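# Slide butter cartons down the three non-sticky shelf lanes

## Task

The shelf has five sloped lanes that end at a bottom stop, and two of them have a dried spill that makes them sticky, which cannot be seen. Put one of the three butter cartons at the bottom stop of each of the three lanes that are not sticky. Cartons may be released on any lane, but one released while level will tip onto the slope and that may be judged a drop. Only cartons that stay there without the robot holding them count. At the end, open the grippers and move the arms away.

## Robot and tools

Robot: two arms, left_arm and right_arm, each with a parallel two-finger gripper. Motion calls always cover both arms.

Scene frame (used in results): origin on the table top midway between the arms, +x out over the table, +z up, left_arm on the +y side. The arm names do not match left or right in any image. Positions are in metres, orientation as quaternion wxyz. Reported hand positions can be slightly wrong, more so at long reach.

Gripper axes: fingers point along the gripper's +z, open and close along its y. The reported position is the point between the pads, roughly 1 cm short of the fingertips.

A row is 14 numbers in [-1, 1]: left_arm dx, dy, dz, rx, ry, rz, opening, then right_arm in the same order. Send all 14 even if one arm is idle. dx..rz are an offset, not a pose: expressed in that gripper's own axes, measured from the gripper's pose at the start of the action (for a call's first action, the last pose a result reported). Scale: 1.0 = 0.6 m of translation or 180 degrees; rx, ry, rz form one rotation vector. Opening is absolute: +1 fully open (0.094 m), -1 closed. A row may carry 12 extra numbers from 0 to 1, a stiffness multiplier per joint (left_arm's 6, then right_arm's 6, in Joint positions order); it persists until changed.

execute_actions(actions): a list of actions; each action is a list of up to 15 rows, one per 1/30 s step, and the last row repeats to fill 15 steps. Every row is an offset from the action's start pose, not from the row before. An empty list just returns state and images. Per step the commanded pose is clipped to 70 mm and 16 degrees from the measured pose, so big offsets need several actions; position wins over orientation if both cannot be met.

move(target, speed, blocking): target is one 14-number row as above, offsets from the pose in the latest result showing one; each gripper travels straight toward it, all ending together, 0.5 to 10 s (cut off at 10 s). speed is m/s, 0.002 to 0.5, default 0.25; turning is up to twice that in rad/s. Openings are sent at the start. Moves do not avoid obstacles or the other arm and may overshoot speed, especially near full arm extension. Faster contact or a target set further beyond a contact presses harder. The result adds a move: line with the ending (done, off_target, moving, held, fault) and limits (paced = pose was clipped; held = a check blocked steps, after which the arm may jump fast), plus each gripper's distance from its target. With blocking=false you get control after 0.5 s; then use wait(0) or stop before sending other motion.

wait(seconds): 0 to 10 s, arms hold last command; returns early if a running move ends. stop(): brakes a running move (needs room; fingers keep moving). zoom_image(camera, region): camera is cam_high, cam_left_wrist or cam_right_wrist; region [x0, y0, x1, y1] in pixels, at most 504 by 504, origin top-left; images are 896x504. finished_scene(scene): ends scene 1 for good once the result holds.

Results: state line left_arm: … | right_arm: … with pose; Hand target lines show where the controller is driving each gripper; grip_measured is finger opening on the command scale (last Joint positions number is metres). Readings may be off by about 1 mm. A pose unreachable line means a clearance check altered or blocked that arm's command. FAULT, MOTOR HOT (from 85 °C) and OVER-TEMPERATURE FAULT (at 100 °C, arm drops) lines report stops; holding loads heats motors, even idle.

Practical notes: arms usually settle a centimetre or more low, and zero offsets let them creep down; to hold still, first send the offset back to the desired pose, then zeros, raising the aim if still low. To grip, command about 0.03 below grip_measured (less for a lighter grip). Joint limits (rad): waist ±2.880, shoulder 0 to 3.142, elbow 0 to 3.019, wrist pitch -1.693 to 1.571, wrist yaw ±1.571, wrist roll ±2.094; elbows cannot fully straighten.

Strategy hints: sticky lanes are not visible, so release a carton tilted to match the lane slope and watch whether it reaches the stop; if it stalls, retrieve it and try another lane. Release cartons already angled along the slope, low and gently. Avoid: dropping or knocking anything off the table, arms colliding or pressing each other, hard pushes and slams. Brief external tugs may occur. Finish with grippers open and arms withdrawn.

Each tool is called by a JSON object that holds its "name" and its "arguments".

## Session

{"name": "execute_actions", "arguments": {"actions": []}}

Scene clock: 0.00 s.
left_arm: end_effector_position=(+0.6513, -0.0356, +0.3129) grip_measured=+1.000 end_effector_quat_wxyz=(+0.709, +0.624, +0.260, -0.204) | right_arm: end_effector_position=(+0.1897, -0.4797, +0.4000) grip_measured=+1.000 end_effector_quat_wxyz=(+0.175, +0.373, +0.802, -0.432)
Joint positions: left_arm=[-0.368  1.883  1.364  0.757  1.192  0.674  0.094] | right_arm=[-0.465  0.961  1.184 -1.36   0.898  0.285  0.094]
Joint velocities: left_arm=[-0.015 -0.005 -0.012  0.017  0.022 -0.007  0.   ] | right_arm=[-0.015 -0.005 -0.007  0.017 -0.037 -0.007  0.   ]
Motor temperatures (°C, as the motors report them): left_arm=[24 27 25 26 25 26] | right_arm=[27 24 24 27 24 23]
Hand target (left_arm): +0.656, -0.037, +0.315; +0.711, +0.624, +0.256, -0.201
Hand target (right_arm): +0.192, -0.481, +0.412; +0.187, +0.378, +0.798, -0.431
Joint stiffness scale: left_arm=[1. 1. 1. 1. 1. 1.] | right_arm=[1. 1. 1. 1. 1. 1.]

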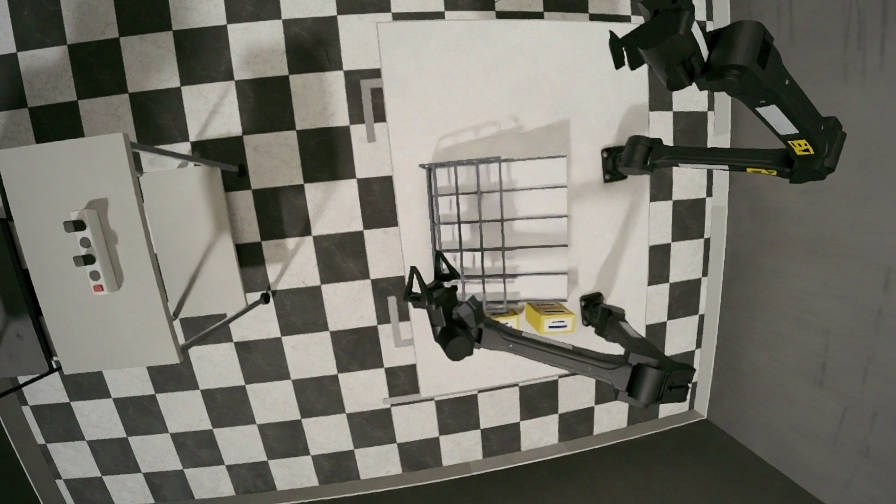

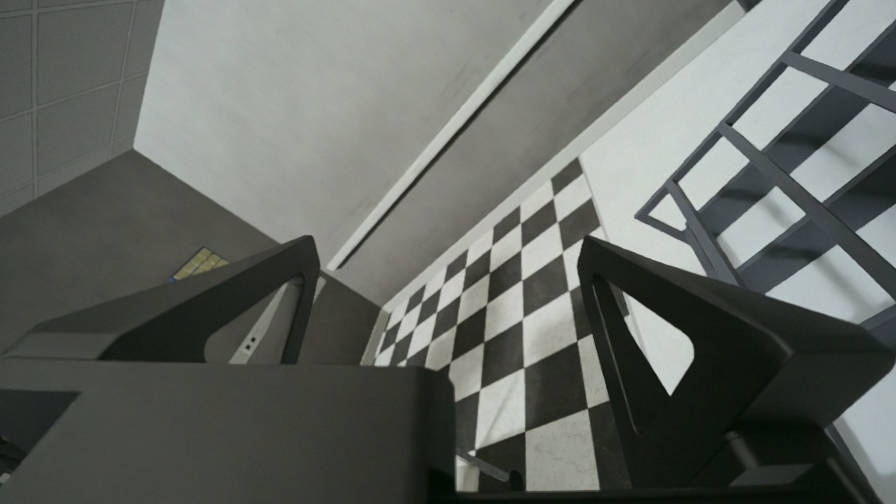

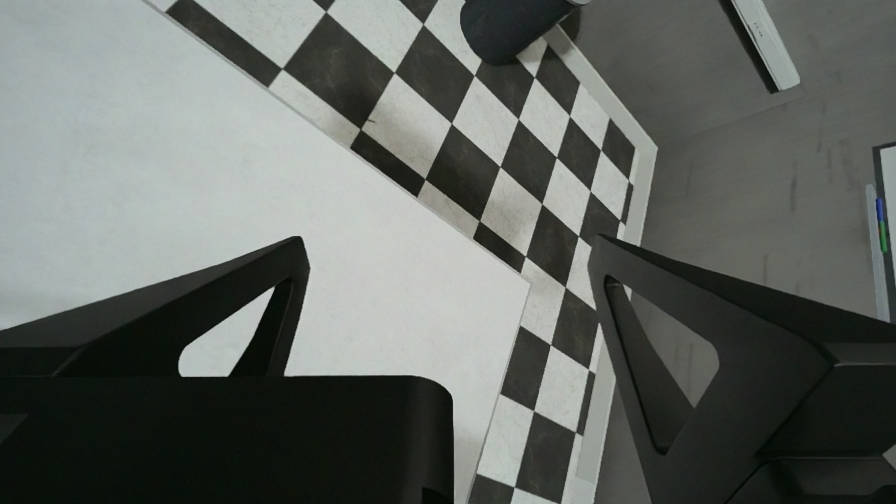

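{"name": "move", "arguments": {"target": [-0.478,-0.229,-0.614,0.518,0.149,0.190,1,0,0,0,0,0,0,1]}}

Scene clock: 10.57 s.
left_arm: end_effector_position=(+0.6104, -0.0035, +0.3362) grip_measured=+1.000 end_effector_quat_wxyz=(+0.669, +0.669, +0.240, -0.215) | right_arm: end_effector_position=(+0.1897, -0.4797, +0.4000) grip_measured=+1.000 end_effector_quat_wxyz=(+0.175, +0.373, +0.802, -0.432)
Joint positions: left_arm=[-0.322  1.727  1.318  0.362  1.329  0.961  0.094] | right_arm=[-0.465  0.961  1.184 -1.36   0.898  0.285  0.094]
Joint velocities: left_arm=[-0.005 -0.005  0.007 -0.002  0.037 -0.022  0.   ] | right_arm=[-0.005 -0.015  0.002 -0.012 -0.081 -0.081  0.   ]
Motor temperatures (°C, as the motors report them): left_arm=[24 28 27 26 25 26] | right_arm=[27 24 27 27 25 23]
Hand target (left_arm): +0.613, -0.009, +0.327; +0.667, +0.669, +0.243, -0.221
Hand target (right_arm): +0.190, -0.480, +0.400; +0.175, +0.373, +0.802, -0.432
Off the commanded pose (left_arm): 0.434 m, 96 deg; position and orientation clipped at the last step of the last action.
Off the commanded pose (right_arm): 0.000 m, 0 deg.
Joint stiffness scale: left_arm=[1. 1. 1. 1. 1. 1.] | right_arm=[1. 1. 1. 1. 1. 1.]
move: held (left_arm); limits=paced,held; held on 102 of 117 steps (left_arm), including the last (left_arm)
pose unreachable (left arm): on one or more control steps of this call, first in action 0 (counted from 0), this arm could not follow its commanded pose, so it was not sent that pose on those steps. On the call's last step it was still not sent that pose. It may still have moved: this result reports where it is.
cause: the commanded pose would bring two parts of the arm too close to each other (its wrist (the part past joint 4) and its wrist camera, with joints 5 (wrist yaw) and 6 (wrist roll) between them).

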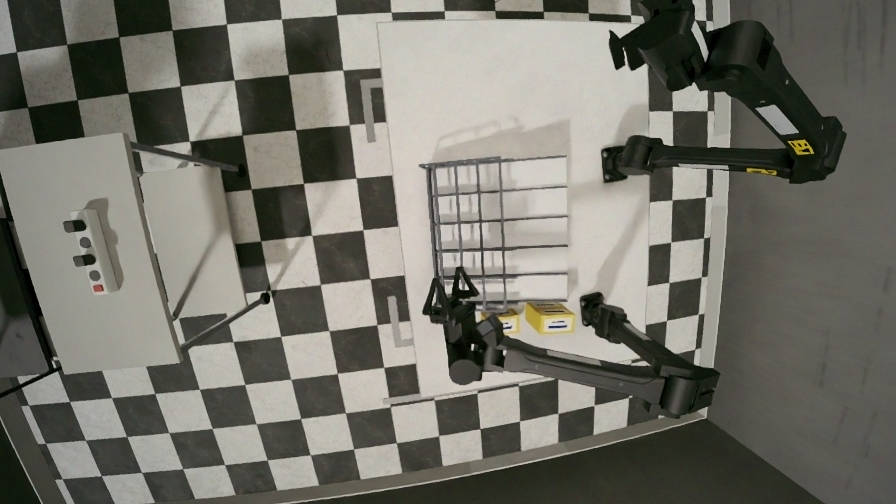

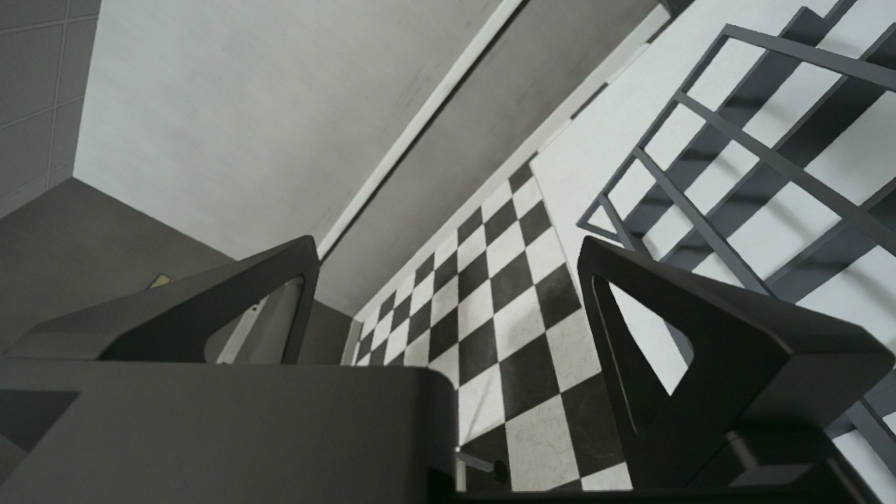

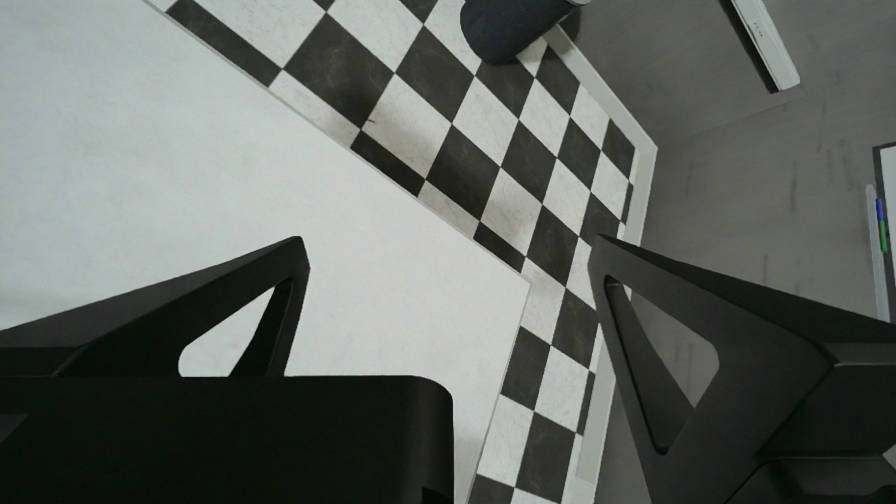

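{"name": "move", "arguments": {"target": [0,0,0,-0.237,0.309,0,1,0,0,0,0,0,0,1]}}

Scene clock: 16.37 s.
left_arm: end_effector_position=(+0.6119, -0.0017, +0.3378) grip_measured=+1.000 end_effector_quat_wxyz=(+0.664, +0.420, +0.579, +0.218) | right_arm: end_effector_position=(+0.1897, -0.4797, +0.4000) grip_measured=+1.000 end_effector_quat_wxyz=(+0.175, +0.373, +0.802, -0.432)
Joint positions: left_arm=[-0.643  1.471  1.009  0.438 -0.218  0.939  0.094] | right_arm=[-0.465  0.961  1.184 -1.36   0.898  0.285  0.094]
Joint velocities: left_arm=[ 0.005 -0.005 -0.002 -0.022  0.007 -0.037  0.   ] | right_arm=[-0.015 -0.005  0.002  0.002  0.095 -0.022  0.   ]
Motor temperatures (°C, as the motors report them): left_arm=[24 28 27 26 25 26] | right_arm=[27 24 27 27 25 23]
Hand target (left_arm): +0.609, -0.004, +0.338; +0.672, +0.412, +0.578, +0.212
Hand target (right_arm): +0.190, -0.480, +0.400; +0.175, +0.373, +0.802, -0.432
Off the commanded pose (left_arm): 0.003 m, 1 deg.
Off the commanded pose (right_arm): 0.000 m, 0 deg.
Joint stiffness scale: left_arm=[1. 1. 1. 1. 1. 1.] | right_arm=[1. 1. 1. 1. 1. 1.]
move: done

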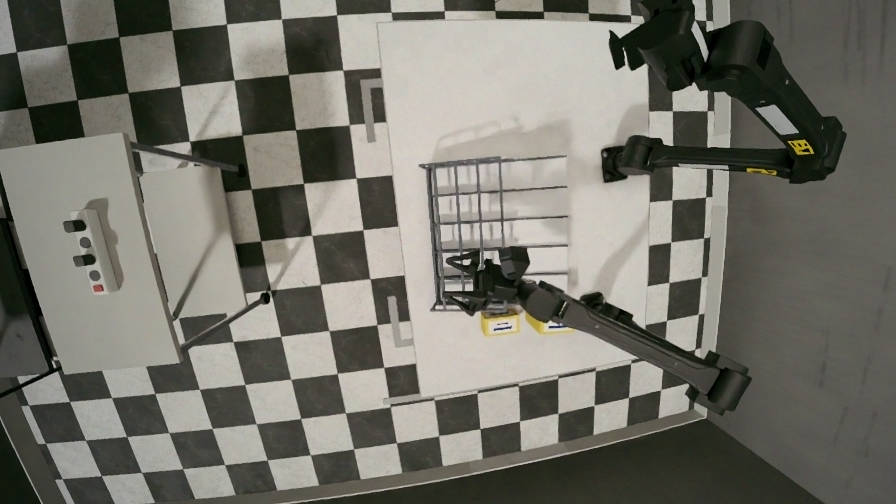

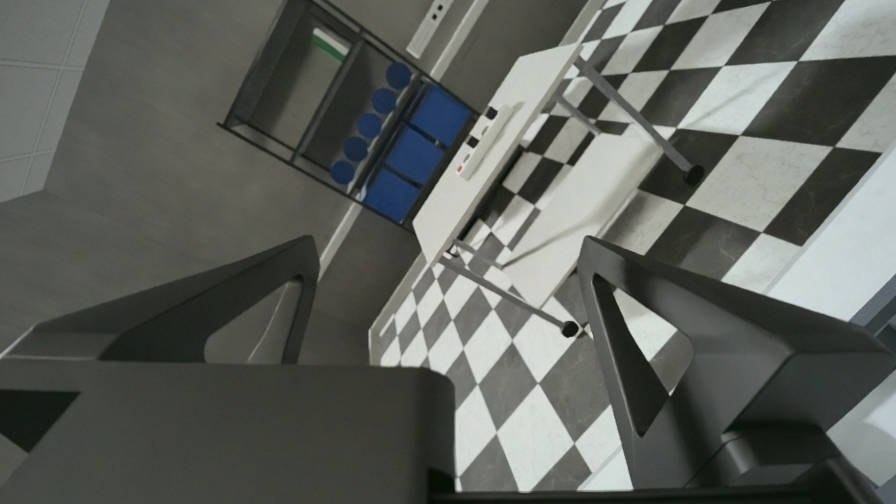

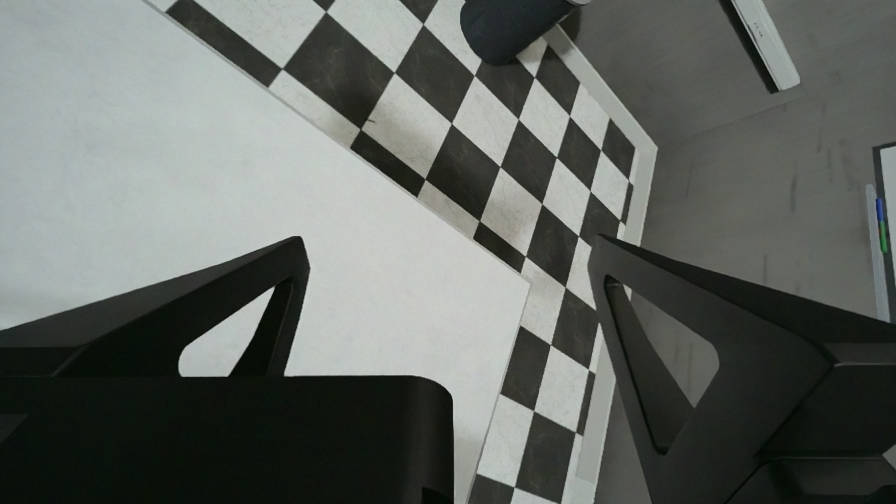

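{"name": "move", "arguments": {"target": [0.257,0.188,-0.645,0.162,0.495,-0.313,1,0,0,0,0,0,0,1]}}

Scene clock: 26.47 s.
left_arm: end_effector_position=(+0.3089, +0.3013, +0.3541) grip_measured=+1.000 end_effector_quat_wxyz=(+0.113, -0.005, +0.994, +0.009) | right_arm: end_effector_position=(+0.1897, -0.4797, +0.4000) grip_measured=+1.000 end_effector_quat_wxyz=(+0.175, +0.373, +0.802, -0.432)
Joint positions: left_arm=[-0.064  0.921  1.242 -1.665 -0.007  0.041  0.094] | right_arm=[-0.465  0.961  1.184 -1.36   0.898  0.285  0.094]
Joint velocities: left_arm=[-0.005 -0.005  0.002 -0.022  0.11   0.007  0.   ] | right_arm=[-0.015 -0.015  0.002 -0.017  0.037  0.022  0.   ]
Motor temperatures (°C, as the motors report them): left_arm=[24 28 29 27 25 26] | right_arm=[27 24 28 27 25 23]
Hand target (left_arm): +0.306, +0.302, +0.351; +0.098, +0.001, +0.995, +0.008
Hand target (right_arm): +0.190, -0.480, +0.400; +0.175, +0.373, +0.802, -0.432
Off the commanded pose (left_arm): 0.010 m, 13 deg.
Off the commanded pose (right_arm): 0.000 m, 0 deg.
Joint stiffness scale: left_arm=[1. 1. 1. 1. 1. 1.] | right_arm=[1. 1. 1. 1. 1. 1.]
joint sent to its limit (left arm) — the command would take joint 4 (wrist pitch) past its lower limit, so that joint was sent only as far as its limit.
move: off_target (left_arm)

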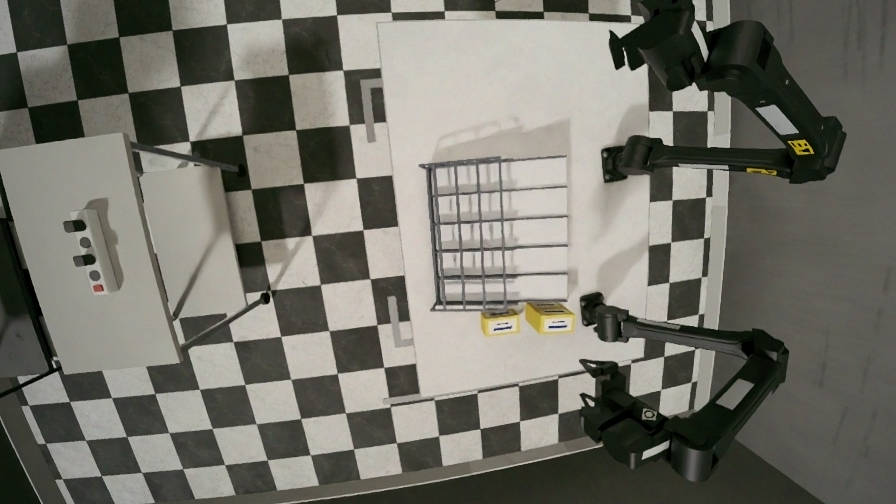

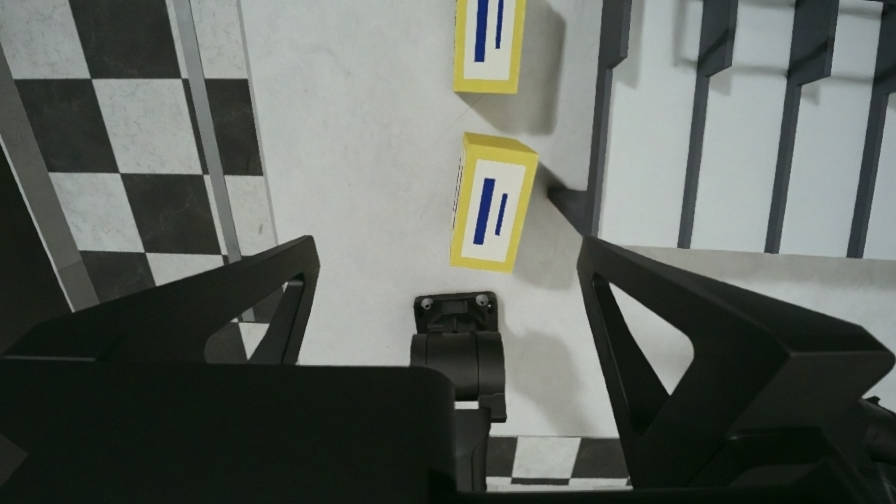

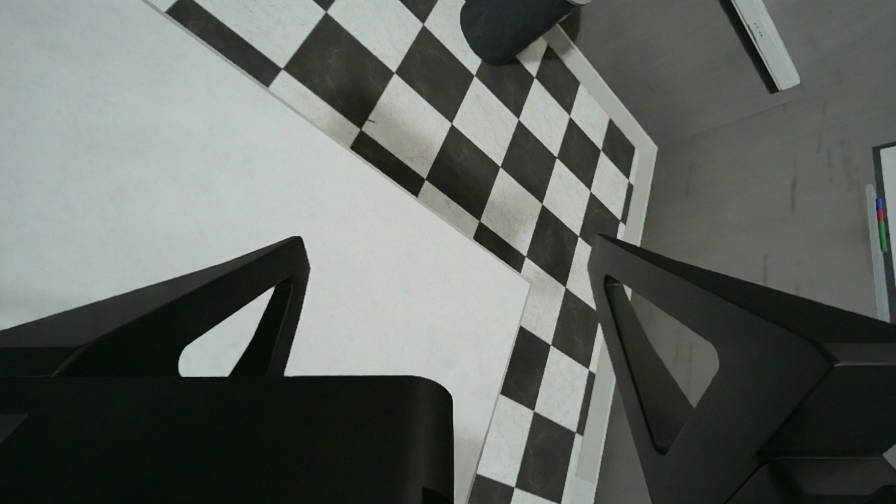

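{"name": "move", "arguments": {"target": [-0.13,-0.083,0.28,0,0.07,0,1,0,0,0,0,0,0,1]}}

Scene clock: 32.30 s.
left_arm: end_effector_position=(+0.4185, +0.2576, +0.2025) grip_measured=+1.000 end_effector_quat_wxyz=(-0.008, -0.000, +1.000, +0.010) | right_arm: end_effector_position=(+0.1897, -0.4797, +0.4000) grip_measured=+1.000 end_effector_quat_wxyz=(+0.175, +0.373, +0.802, -0.432)
Joint positions: left_arm=[-0.2    1.345  1.17  -1.413 -0.018 -0.087  0.094] | right_arm=[-0.465  0.961  1.184 -1.36   0.898  0.285  0.094]
Joint velocities: left_arm=[-0.015  0.005  0.002  0.027  0.022 -0.022  0.   ] | right_arm=[-0.015 -0.005 -0.002 -0.002  0.081 -0.007  0.   ]
Motor temperatures (°C, as the motors report them): left_arm=[24 28 29 26 25 26] | right_arm=[27 24 28 27 25 23]
Hand target (left_arm): +0.422, +0.254, +0.205; +0.003, -0.005, +1.000, +0.008
Hand target (right_arm): +0.190, -0.480, +0.400; +0.175, +0.373, +0.802, -0.432
Off the commanded pose (left_arm): 0.007 m, 1 deg.
Off the commanded pose (right_arm): 0.000 m, 0 deg.
Joint stiffness scale: left_arm=[1. 1. 1. 1. 1. 1.] | right_arm=[1. 1. 1. 1. 1. 1.]
move: done

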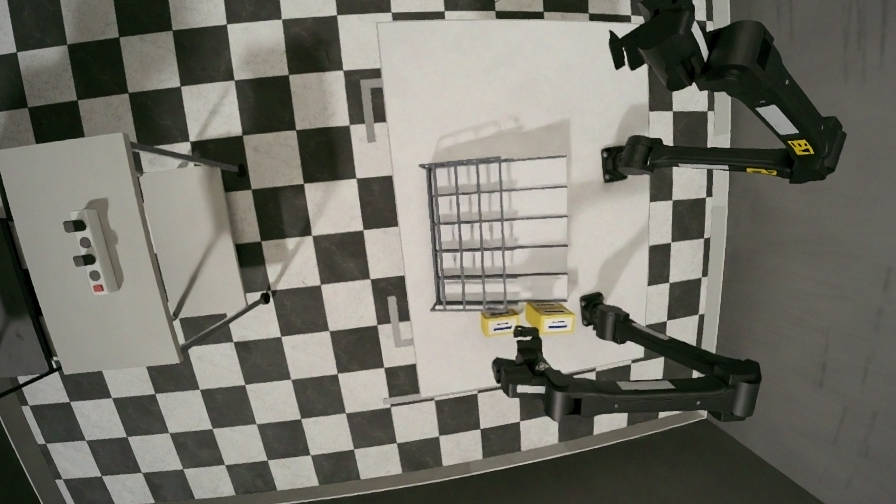

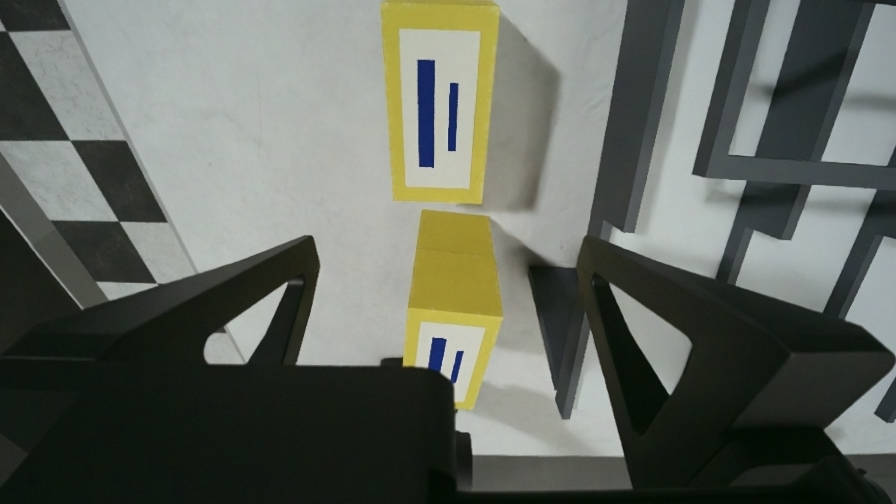

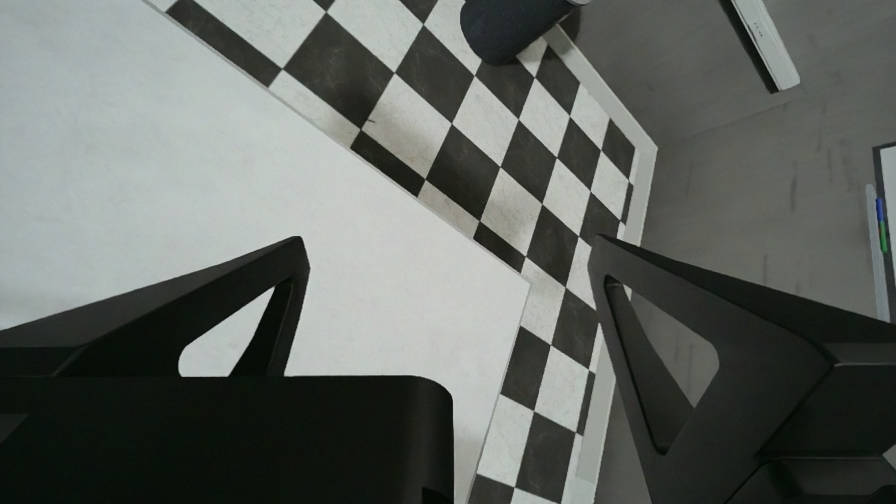

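{"name": "move", "arguments": {"target": [-0.09,0,0.28,0,0,0,1,0,0,0,0,0,0,1], "speed": 0.15}}

Scene clock: 37.60 s.
left_arm: end_effector_position=(+0.4691, +0.2556, +0.0393) grip_measured=+1.000 end_effector_quat_wxyz=(-0.007, -0.003, +1.000, +0.010) | right_arm: end_effector_position=(+0.1897, -0.4797, +0.4000) grip_measured=+1.000 end_effector_quat_wxyz=(+0.175, +0.373, +0.802, -0.432)
Joint positions: left_arm=[-0.195  1.641  1.032 -0.978 -0.018 -0.086  0.094] | right_arm=[-0.465  0.961  1.184 -1.36   0.898  0.285  0.094]
Joint velocities: left_arm=[-0.005 -0.015 -0.012  0.007 -0.051 -0.022  0.   ] | right_arm=[-0.005 -0.005 -0.007  0.007  0.051  0.007  0.   ]
Motor temperatures (°C, as the motors report them): left_arm=[24 28 29 26 25 26] | right_arm=[27 24 29 27 25 23]
Hand target (left_arm): +0.468, +0.260, +0.032; -0.008, -0.000, +1.000, +0.010
Hand target (right_arm): +0.190, -0.480, +0.400; +0.175, +0.373, +0.802, -0.432
Off the commanded pose (left_arm): 0.008 m, 0 deg.
Off the commanded pose (right_arm): 0.000 m, 0 deg.
Joint stiffness scale: left_arm=[1. 1. 1. 1. 1. 1.] | right_arm=[1. 1. 1. 1. 1. 1.]
move: done

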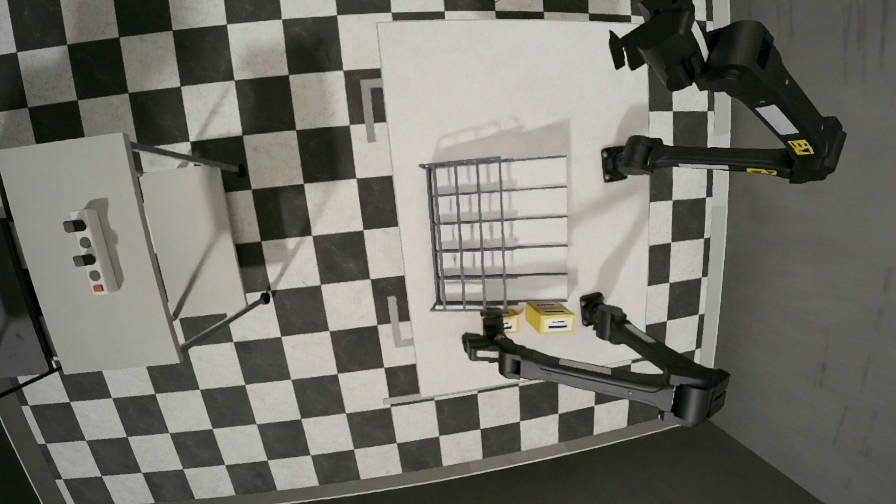

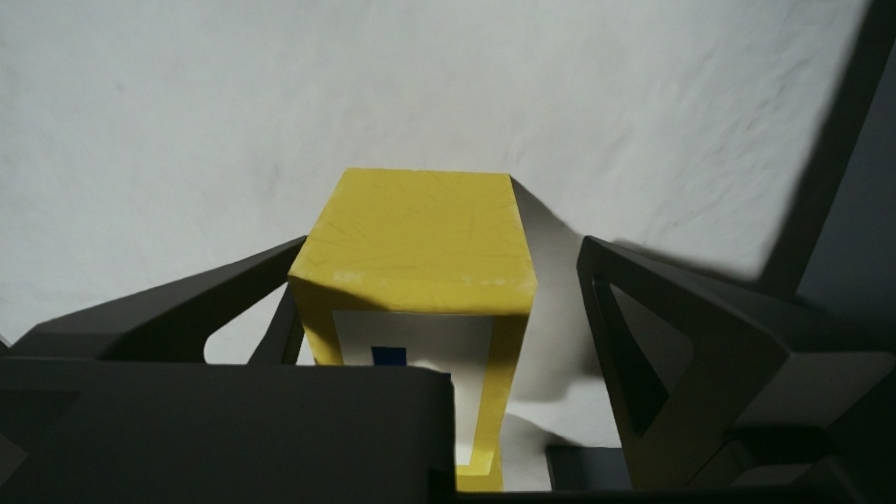

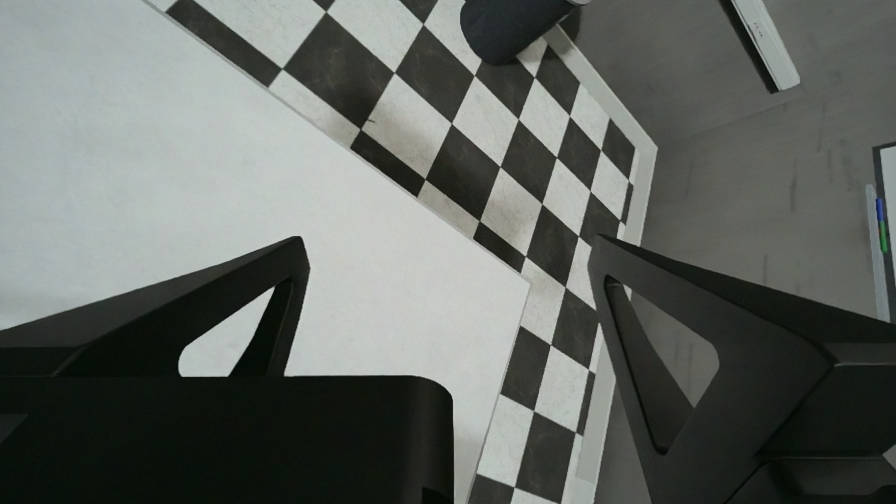

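Too far forward; shift back 4 cm and a bit +y, then close.

{"name": "move", "arguments": {"target": [0.07,0.02,0.0,0,0,0,1,0,0,0,0,0,0,1], "speed": 0.1}}

{"name": "move", "arguments": {"target": [0,0,0,0,0,0,-0.2,0,0,0,0,0,0,1]}}

Scene clock: 41.17 s.
left_arm: end_effector_position=(+0.4277, +0.2633, +0.0441) grip_measured=+1.000 end_effector_quat_wxyz=(-0.011, -0.006, +1.000, +0.010) | right_arm: end_effector_position=(+0.1897, -0.4797, +0.4000) grip_measured=+1.000 end_effector_quat_wxyz=(+0.175, +0.373, +0.802, -0.432)
Joint positions: left_arm=[-0.183  1.54   0.923 -0.977 -0.018 -0.082  0.094] | right_arm=[-0.465  0.961  1.184 -1.36   0.898  0.285  0.094]
Joint velocities: left_arm=[ 0.005 -0.005 -0.007 -0.022 -0.022  0.051  0.   ] | right_arm=[-0.005 -0.005  0.002 -0.007  0.037 -0.007  0.   ]
Motor temperatures (°C, as the motors report them): left_arm=[24 28 28 26 25 26] | right_arm=[27 24 29 27 25 23]
Hand target (left_arm): +0.427, +0.267, +0.041; -0.007, -0.003, +1.000, +0.010
Hand target (right_arm): +0.190, -0.480, +0.400; +0.175, +0.373, +0.802, -0.432
Off the commanded pose (left_arm): 0.006 m, 1 deg.
Off the commanded pose (right_arm): 0.000 m, 0 deg.
Joint stiffness scale: left_arm=[1. 1. 1. 1. 1. 1.] | right_arm=[1. 1. 1. 1. 1. 1.]
move: done

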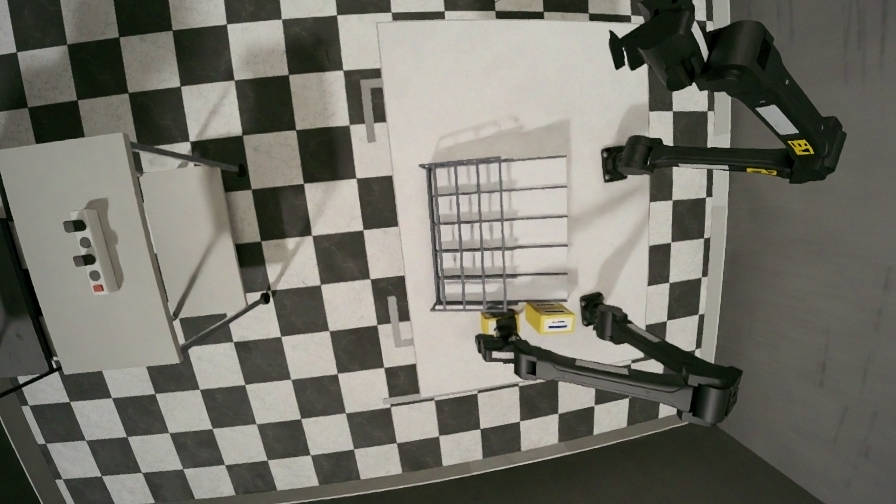

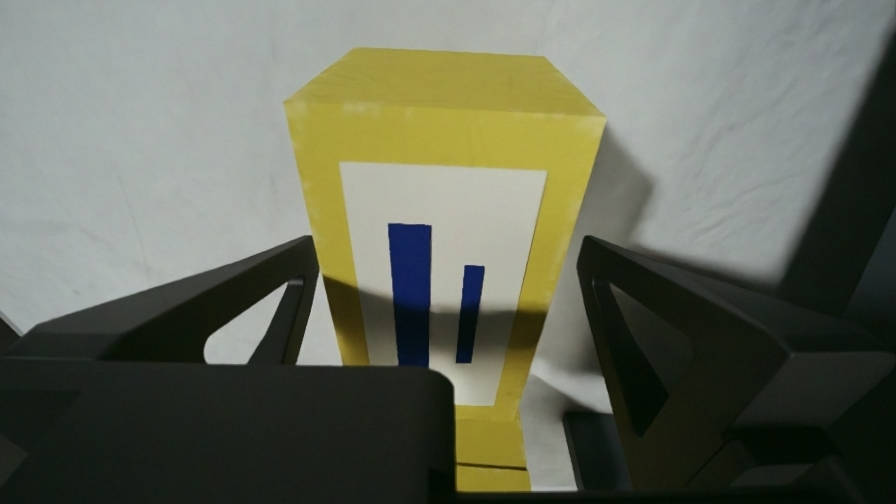

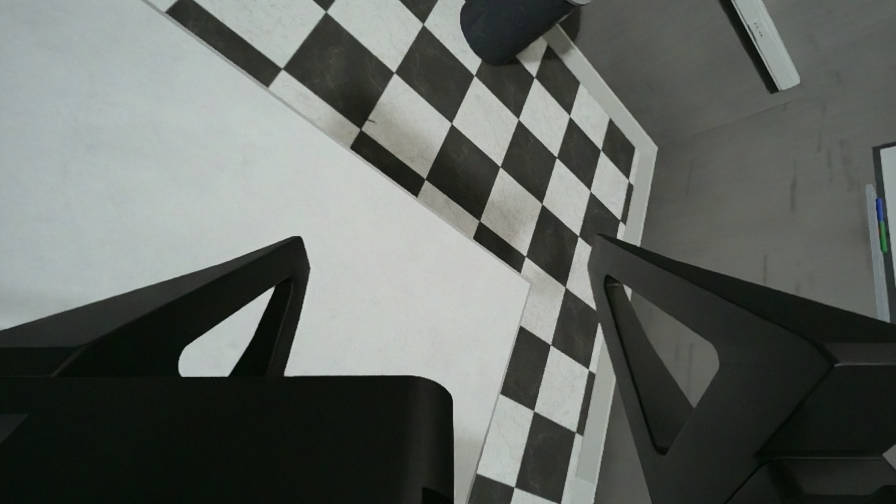

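Scene clock: 41.67 s.
left_arm: end_effector_position=(+0.4277, +0.2637, +0.0441) grip_measured=+0.329 end_effector_quat_wxyz=(-0.011, -0.007, +1.000, +0.010) | right_arm: end_effector_position=(+0.1897, -0.4797, +0.4000) grip_measured=+1.000 end_effector_quat_wxyz=(+0.175, +0.373, +0.802, -0.432)
Joint positions: left_arm=[-0.182  1.54   0.923 -0.977 -0.018 -0.082  0.062] | right_arm=[-0.465  0.961  1.184 -1.36   0.898  0.285  0.094]
Joint velocities: left_arm=[-0.005 -0.015 -0.012 -0.002 -0.022  0.007 -0.001] | right_arm=[-0.005 -0.015 -0.002 -0.007 -0.066 -0.007  0.   ]
Motor temperatures (°C, as the motors report them): left_arm=[24 28 28 26 25 26] | right_arm=[27 24 29 27 25 23]
Hand target (left_arm): +0.428, +0.263, +0.044; -0.011, -0.006, +1.000, +0.010
Hand target (right_arm): +0.190, -0.480, +0.400; +0.175, +0.373, +0.802, -0.432
Off the commanded pose (left_arm): 0.000 m, 0 deg.
Off the commanded pose (right_arm): 0.000 m, 0 deg.
Joint stiffness scale: left_arm=[1. 1. 1. 1. 1. 1.] | right_arm=[1. 1. 1. 1. 1. 1.]
move: done

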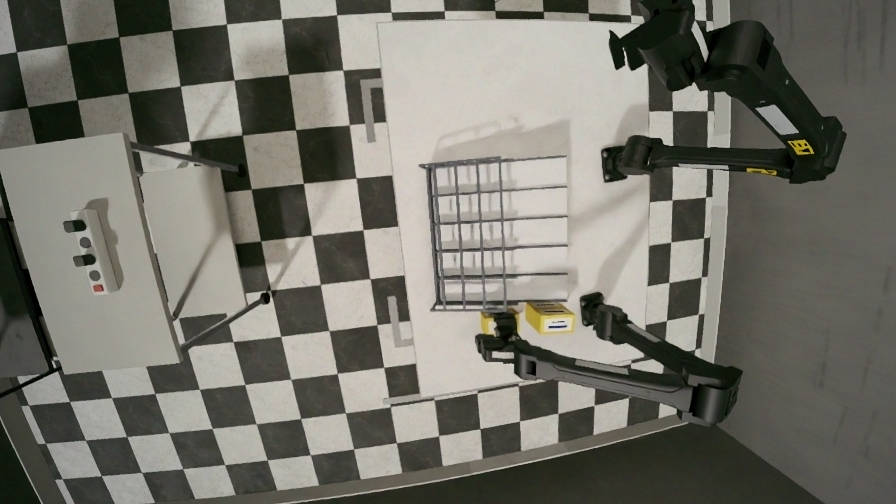

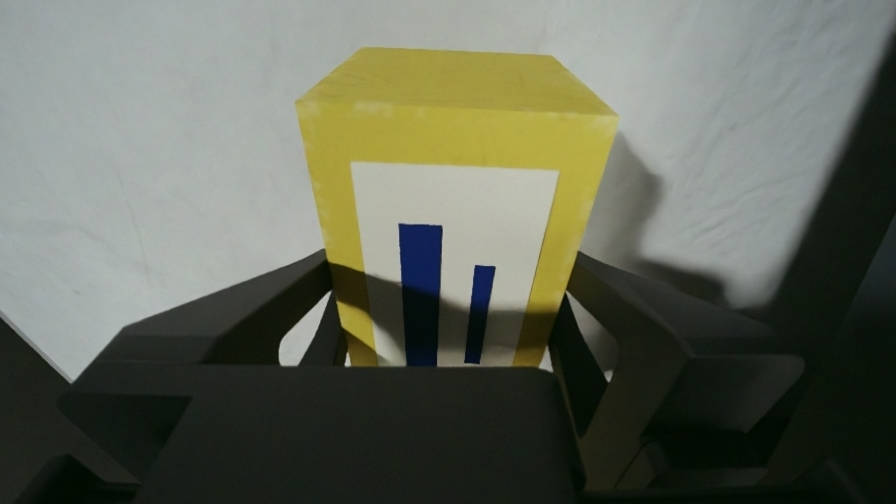

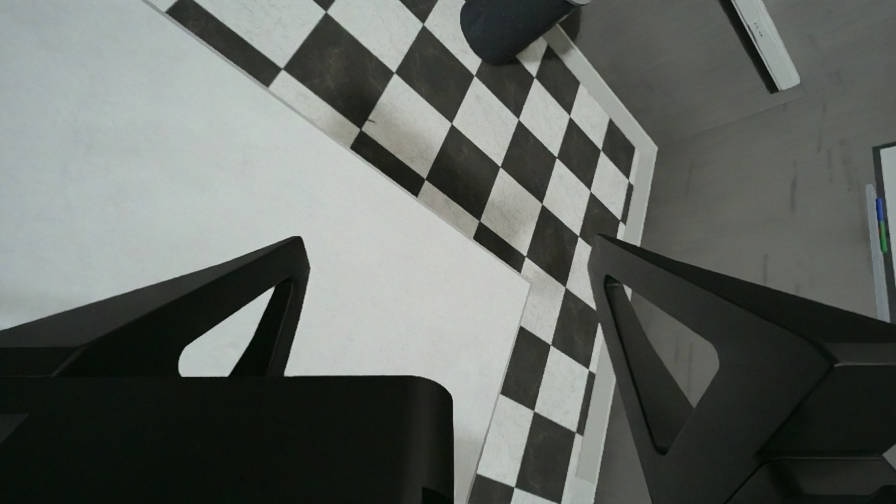

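{"name": "move", "arguments": {"target": [0,0,-0.4,0,0,0,0.25,0,0,0,0,0,0,1]}}

{"name": "move", "arguments": {"target": [0.13,-0.155,0,0,0.07,0,0.25,0,0,0,0,0,0,1]}}

Scene clock: 51.97 s.
left_arm: end_effector_position=(+0.4247, +0.2639, +0.2563) grip_measured=+0.329 end_effector_quat_wxyz=(-0.038, -0.006, +0.999, +0.012) | right_arm: end_effector_position=(+0.1897, -0.4797, +0.4000) grip_measured=+1.000 end_effector_quat_wxyz=(+0.175, +0.373, +0.802, -0.432)
Joint positions: left_arm=[-0.182  1.384  1.348 -1.612 -0.018 -0.082  0.062] | right_arm=[-0.465  0.961  1.184 -1.36   0.898  0.285  0.094]
Joint velocities: left_arm=[-0.015  0.005 -0.002 -0.012  0.051 -0.022  0.   ] | right_arm=[-0.015 -0.005  0.007 -0.002 -0.066 -0.066  0.   ]
Motor temperatures (°C, as the motors report them): left_arm=[24 28 29 26 25 26] | right_arm=[27 24 29 27 25 23]
Hand target (left_arm): +0.434, +0.260, +0.284; -0.011, -0.007, +1.000, +0.010
Hand target (right_arm): +0.190, -0.480, +0.400; +0.175, +0.373, +0.802, -0.432
Off the commanded pose (left_arm): 0.029 m, 3 deg.
Off the commanded pose (right_arm): 0.000 m, 0 deg.
Joint stiffness scale: left_arm=[1. 1. 1. 1. 1. 1.] | right_arm=[1. 1. 1. 1. 1. 1.]
move: off_target (left_arm); limits=paced

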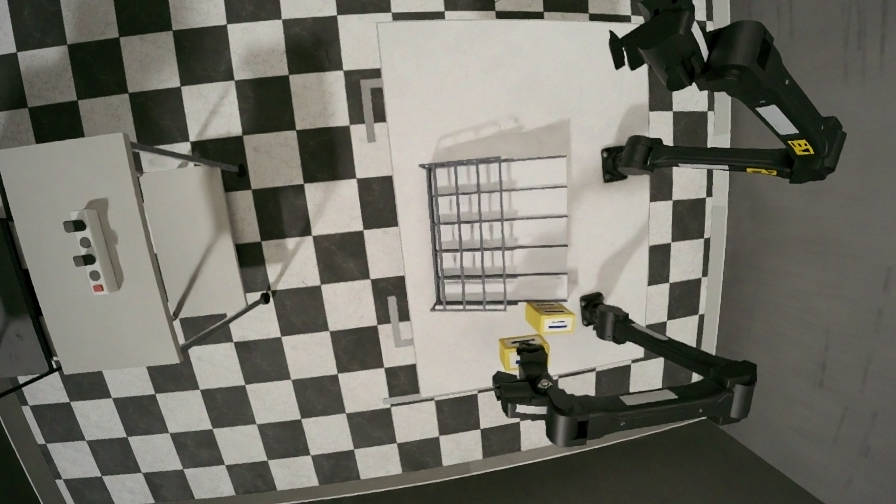

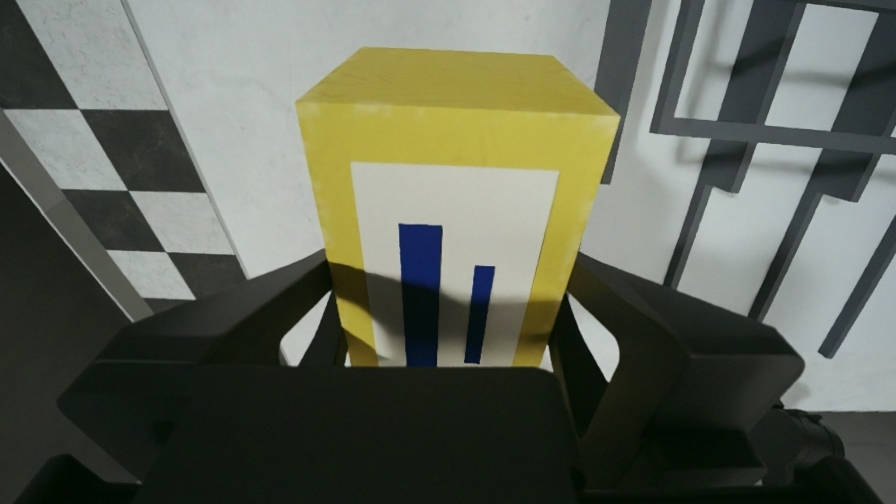

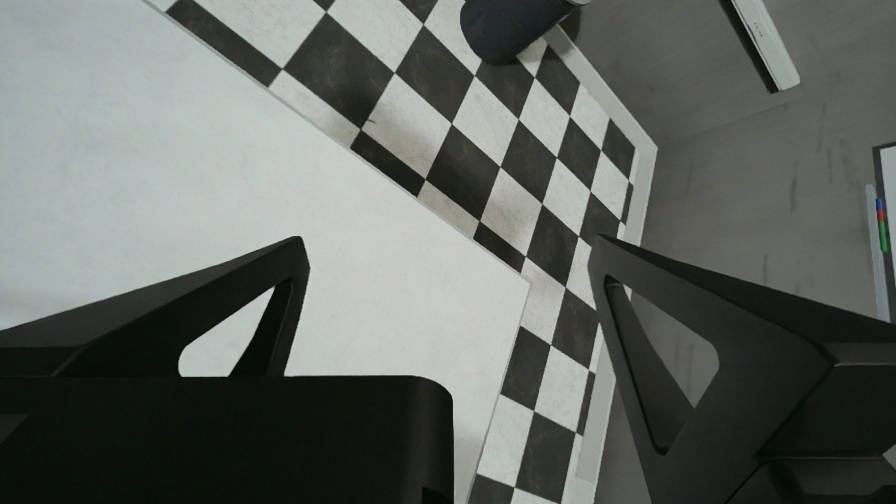

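Scene clock: 53.03 s.
left_arm: end_effector_position=(+0.3532, +0.1639, +0.2554) grip_measured=+0.329 end_effector_quat_wxyz=(-0.075, +0.004, +0.997, -0.014) | right_arm: end_effector_position=(+0.1897, -0.4797, +0.4000) grip_measured=+1.000 end_effector_quat_wxyz=(+0.175, +0.373, +0.802, -0.432)
Joint positions: left_arm=[-0.454  1.292  1.254 -1.666  0.075 -0.327  0.062] | right_arm=[-0.465  0.961  1.184 -1.36   0.898  0.285  0.094]
Joint velocities: left_arm=[-0.005 -0.015 -0.007 -0.012 -0.066 -0.051  0.   ] | right_arm=[ 0.005 -0.005 -0.007 -0.007 -0.095  0.007  0.   ]
Motor temperatures (°C, as the motors report them): left_arm=[24 28 29 26 25 26] | right_arm=[27 24 29 27 25 23]
Hand target (left_arm): +0.348, +0.168, +0.260; -0.079, -0.009, +0.997, -0.013
Hand target (right_arm): +0.190, -0.480, +0.400; +0.175, +0.373, +0.802, -0.432
Off the commanded pose (left_arm): 0.009 m, 9 deg.
Off the commanded pose (right_arm): 0.000 m, 0 deg.
Joint stiffness scale: left_arm=[1. 1. 1. 1. 1. 1.] | right_arm=[1. 1. 1. 1. 1. 1.]
joint sent to its limit (left arm) — the command would take joint 4 (wrist pitch) past its lower limit, so that joint was sent only as far as its limit.
move: off_target (left_arm)

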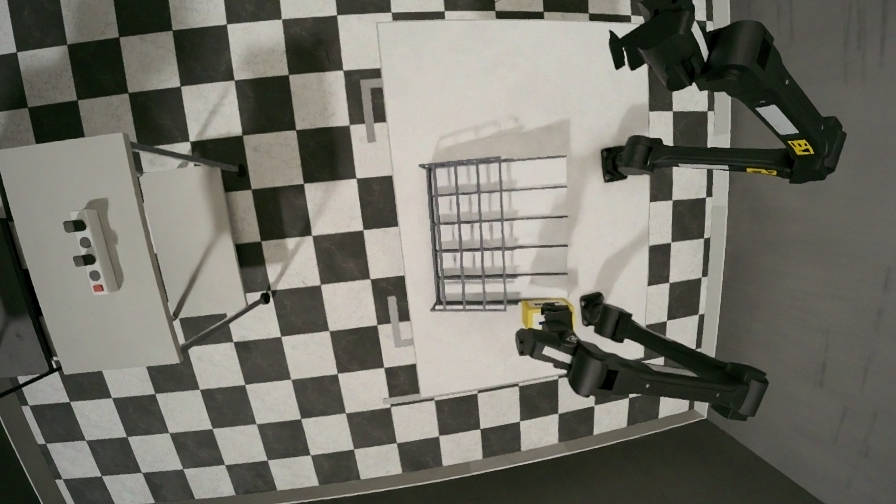

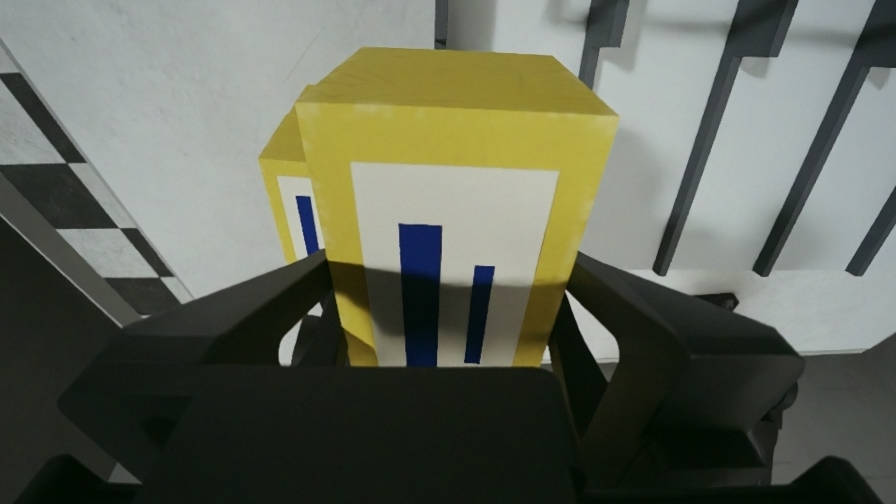

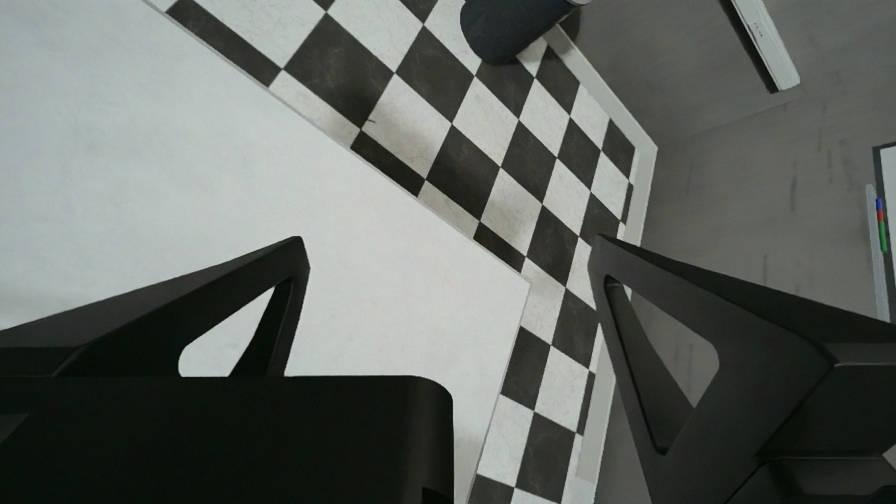

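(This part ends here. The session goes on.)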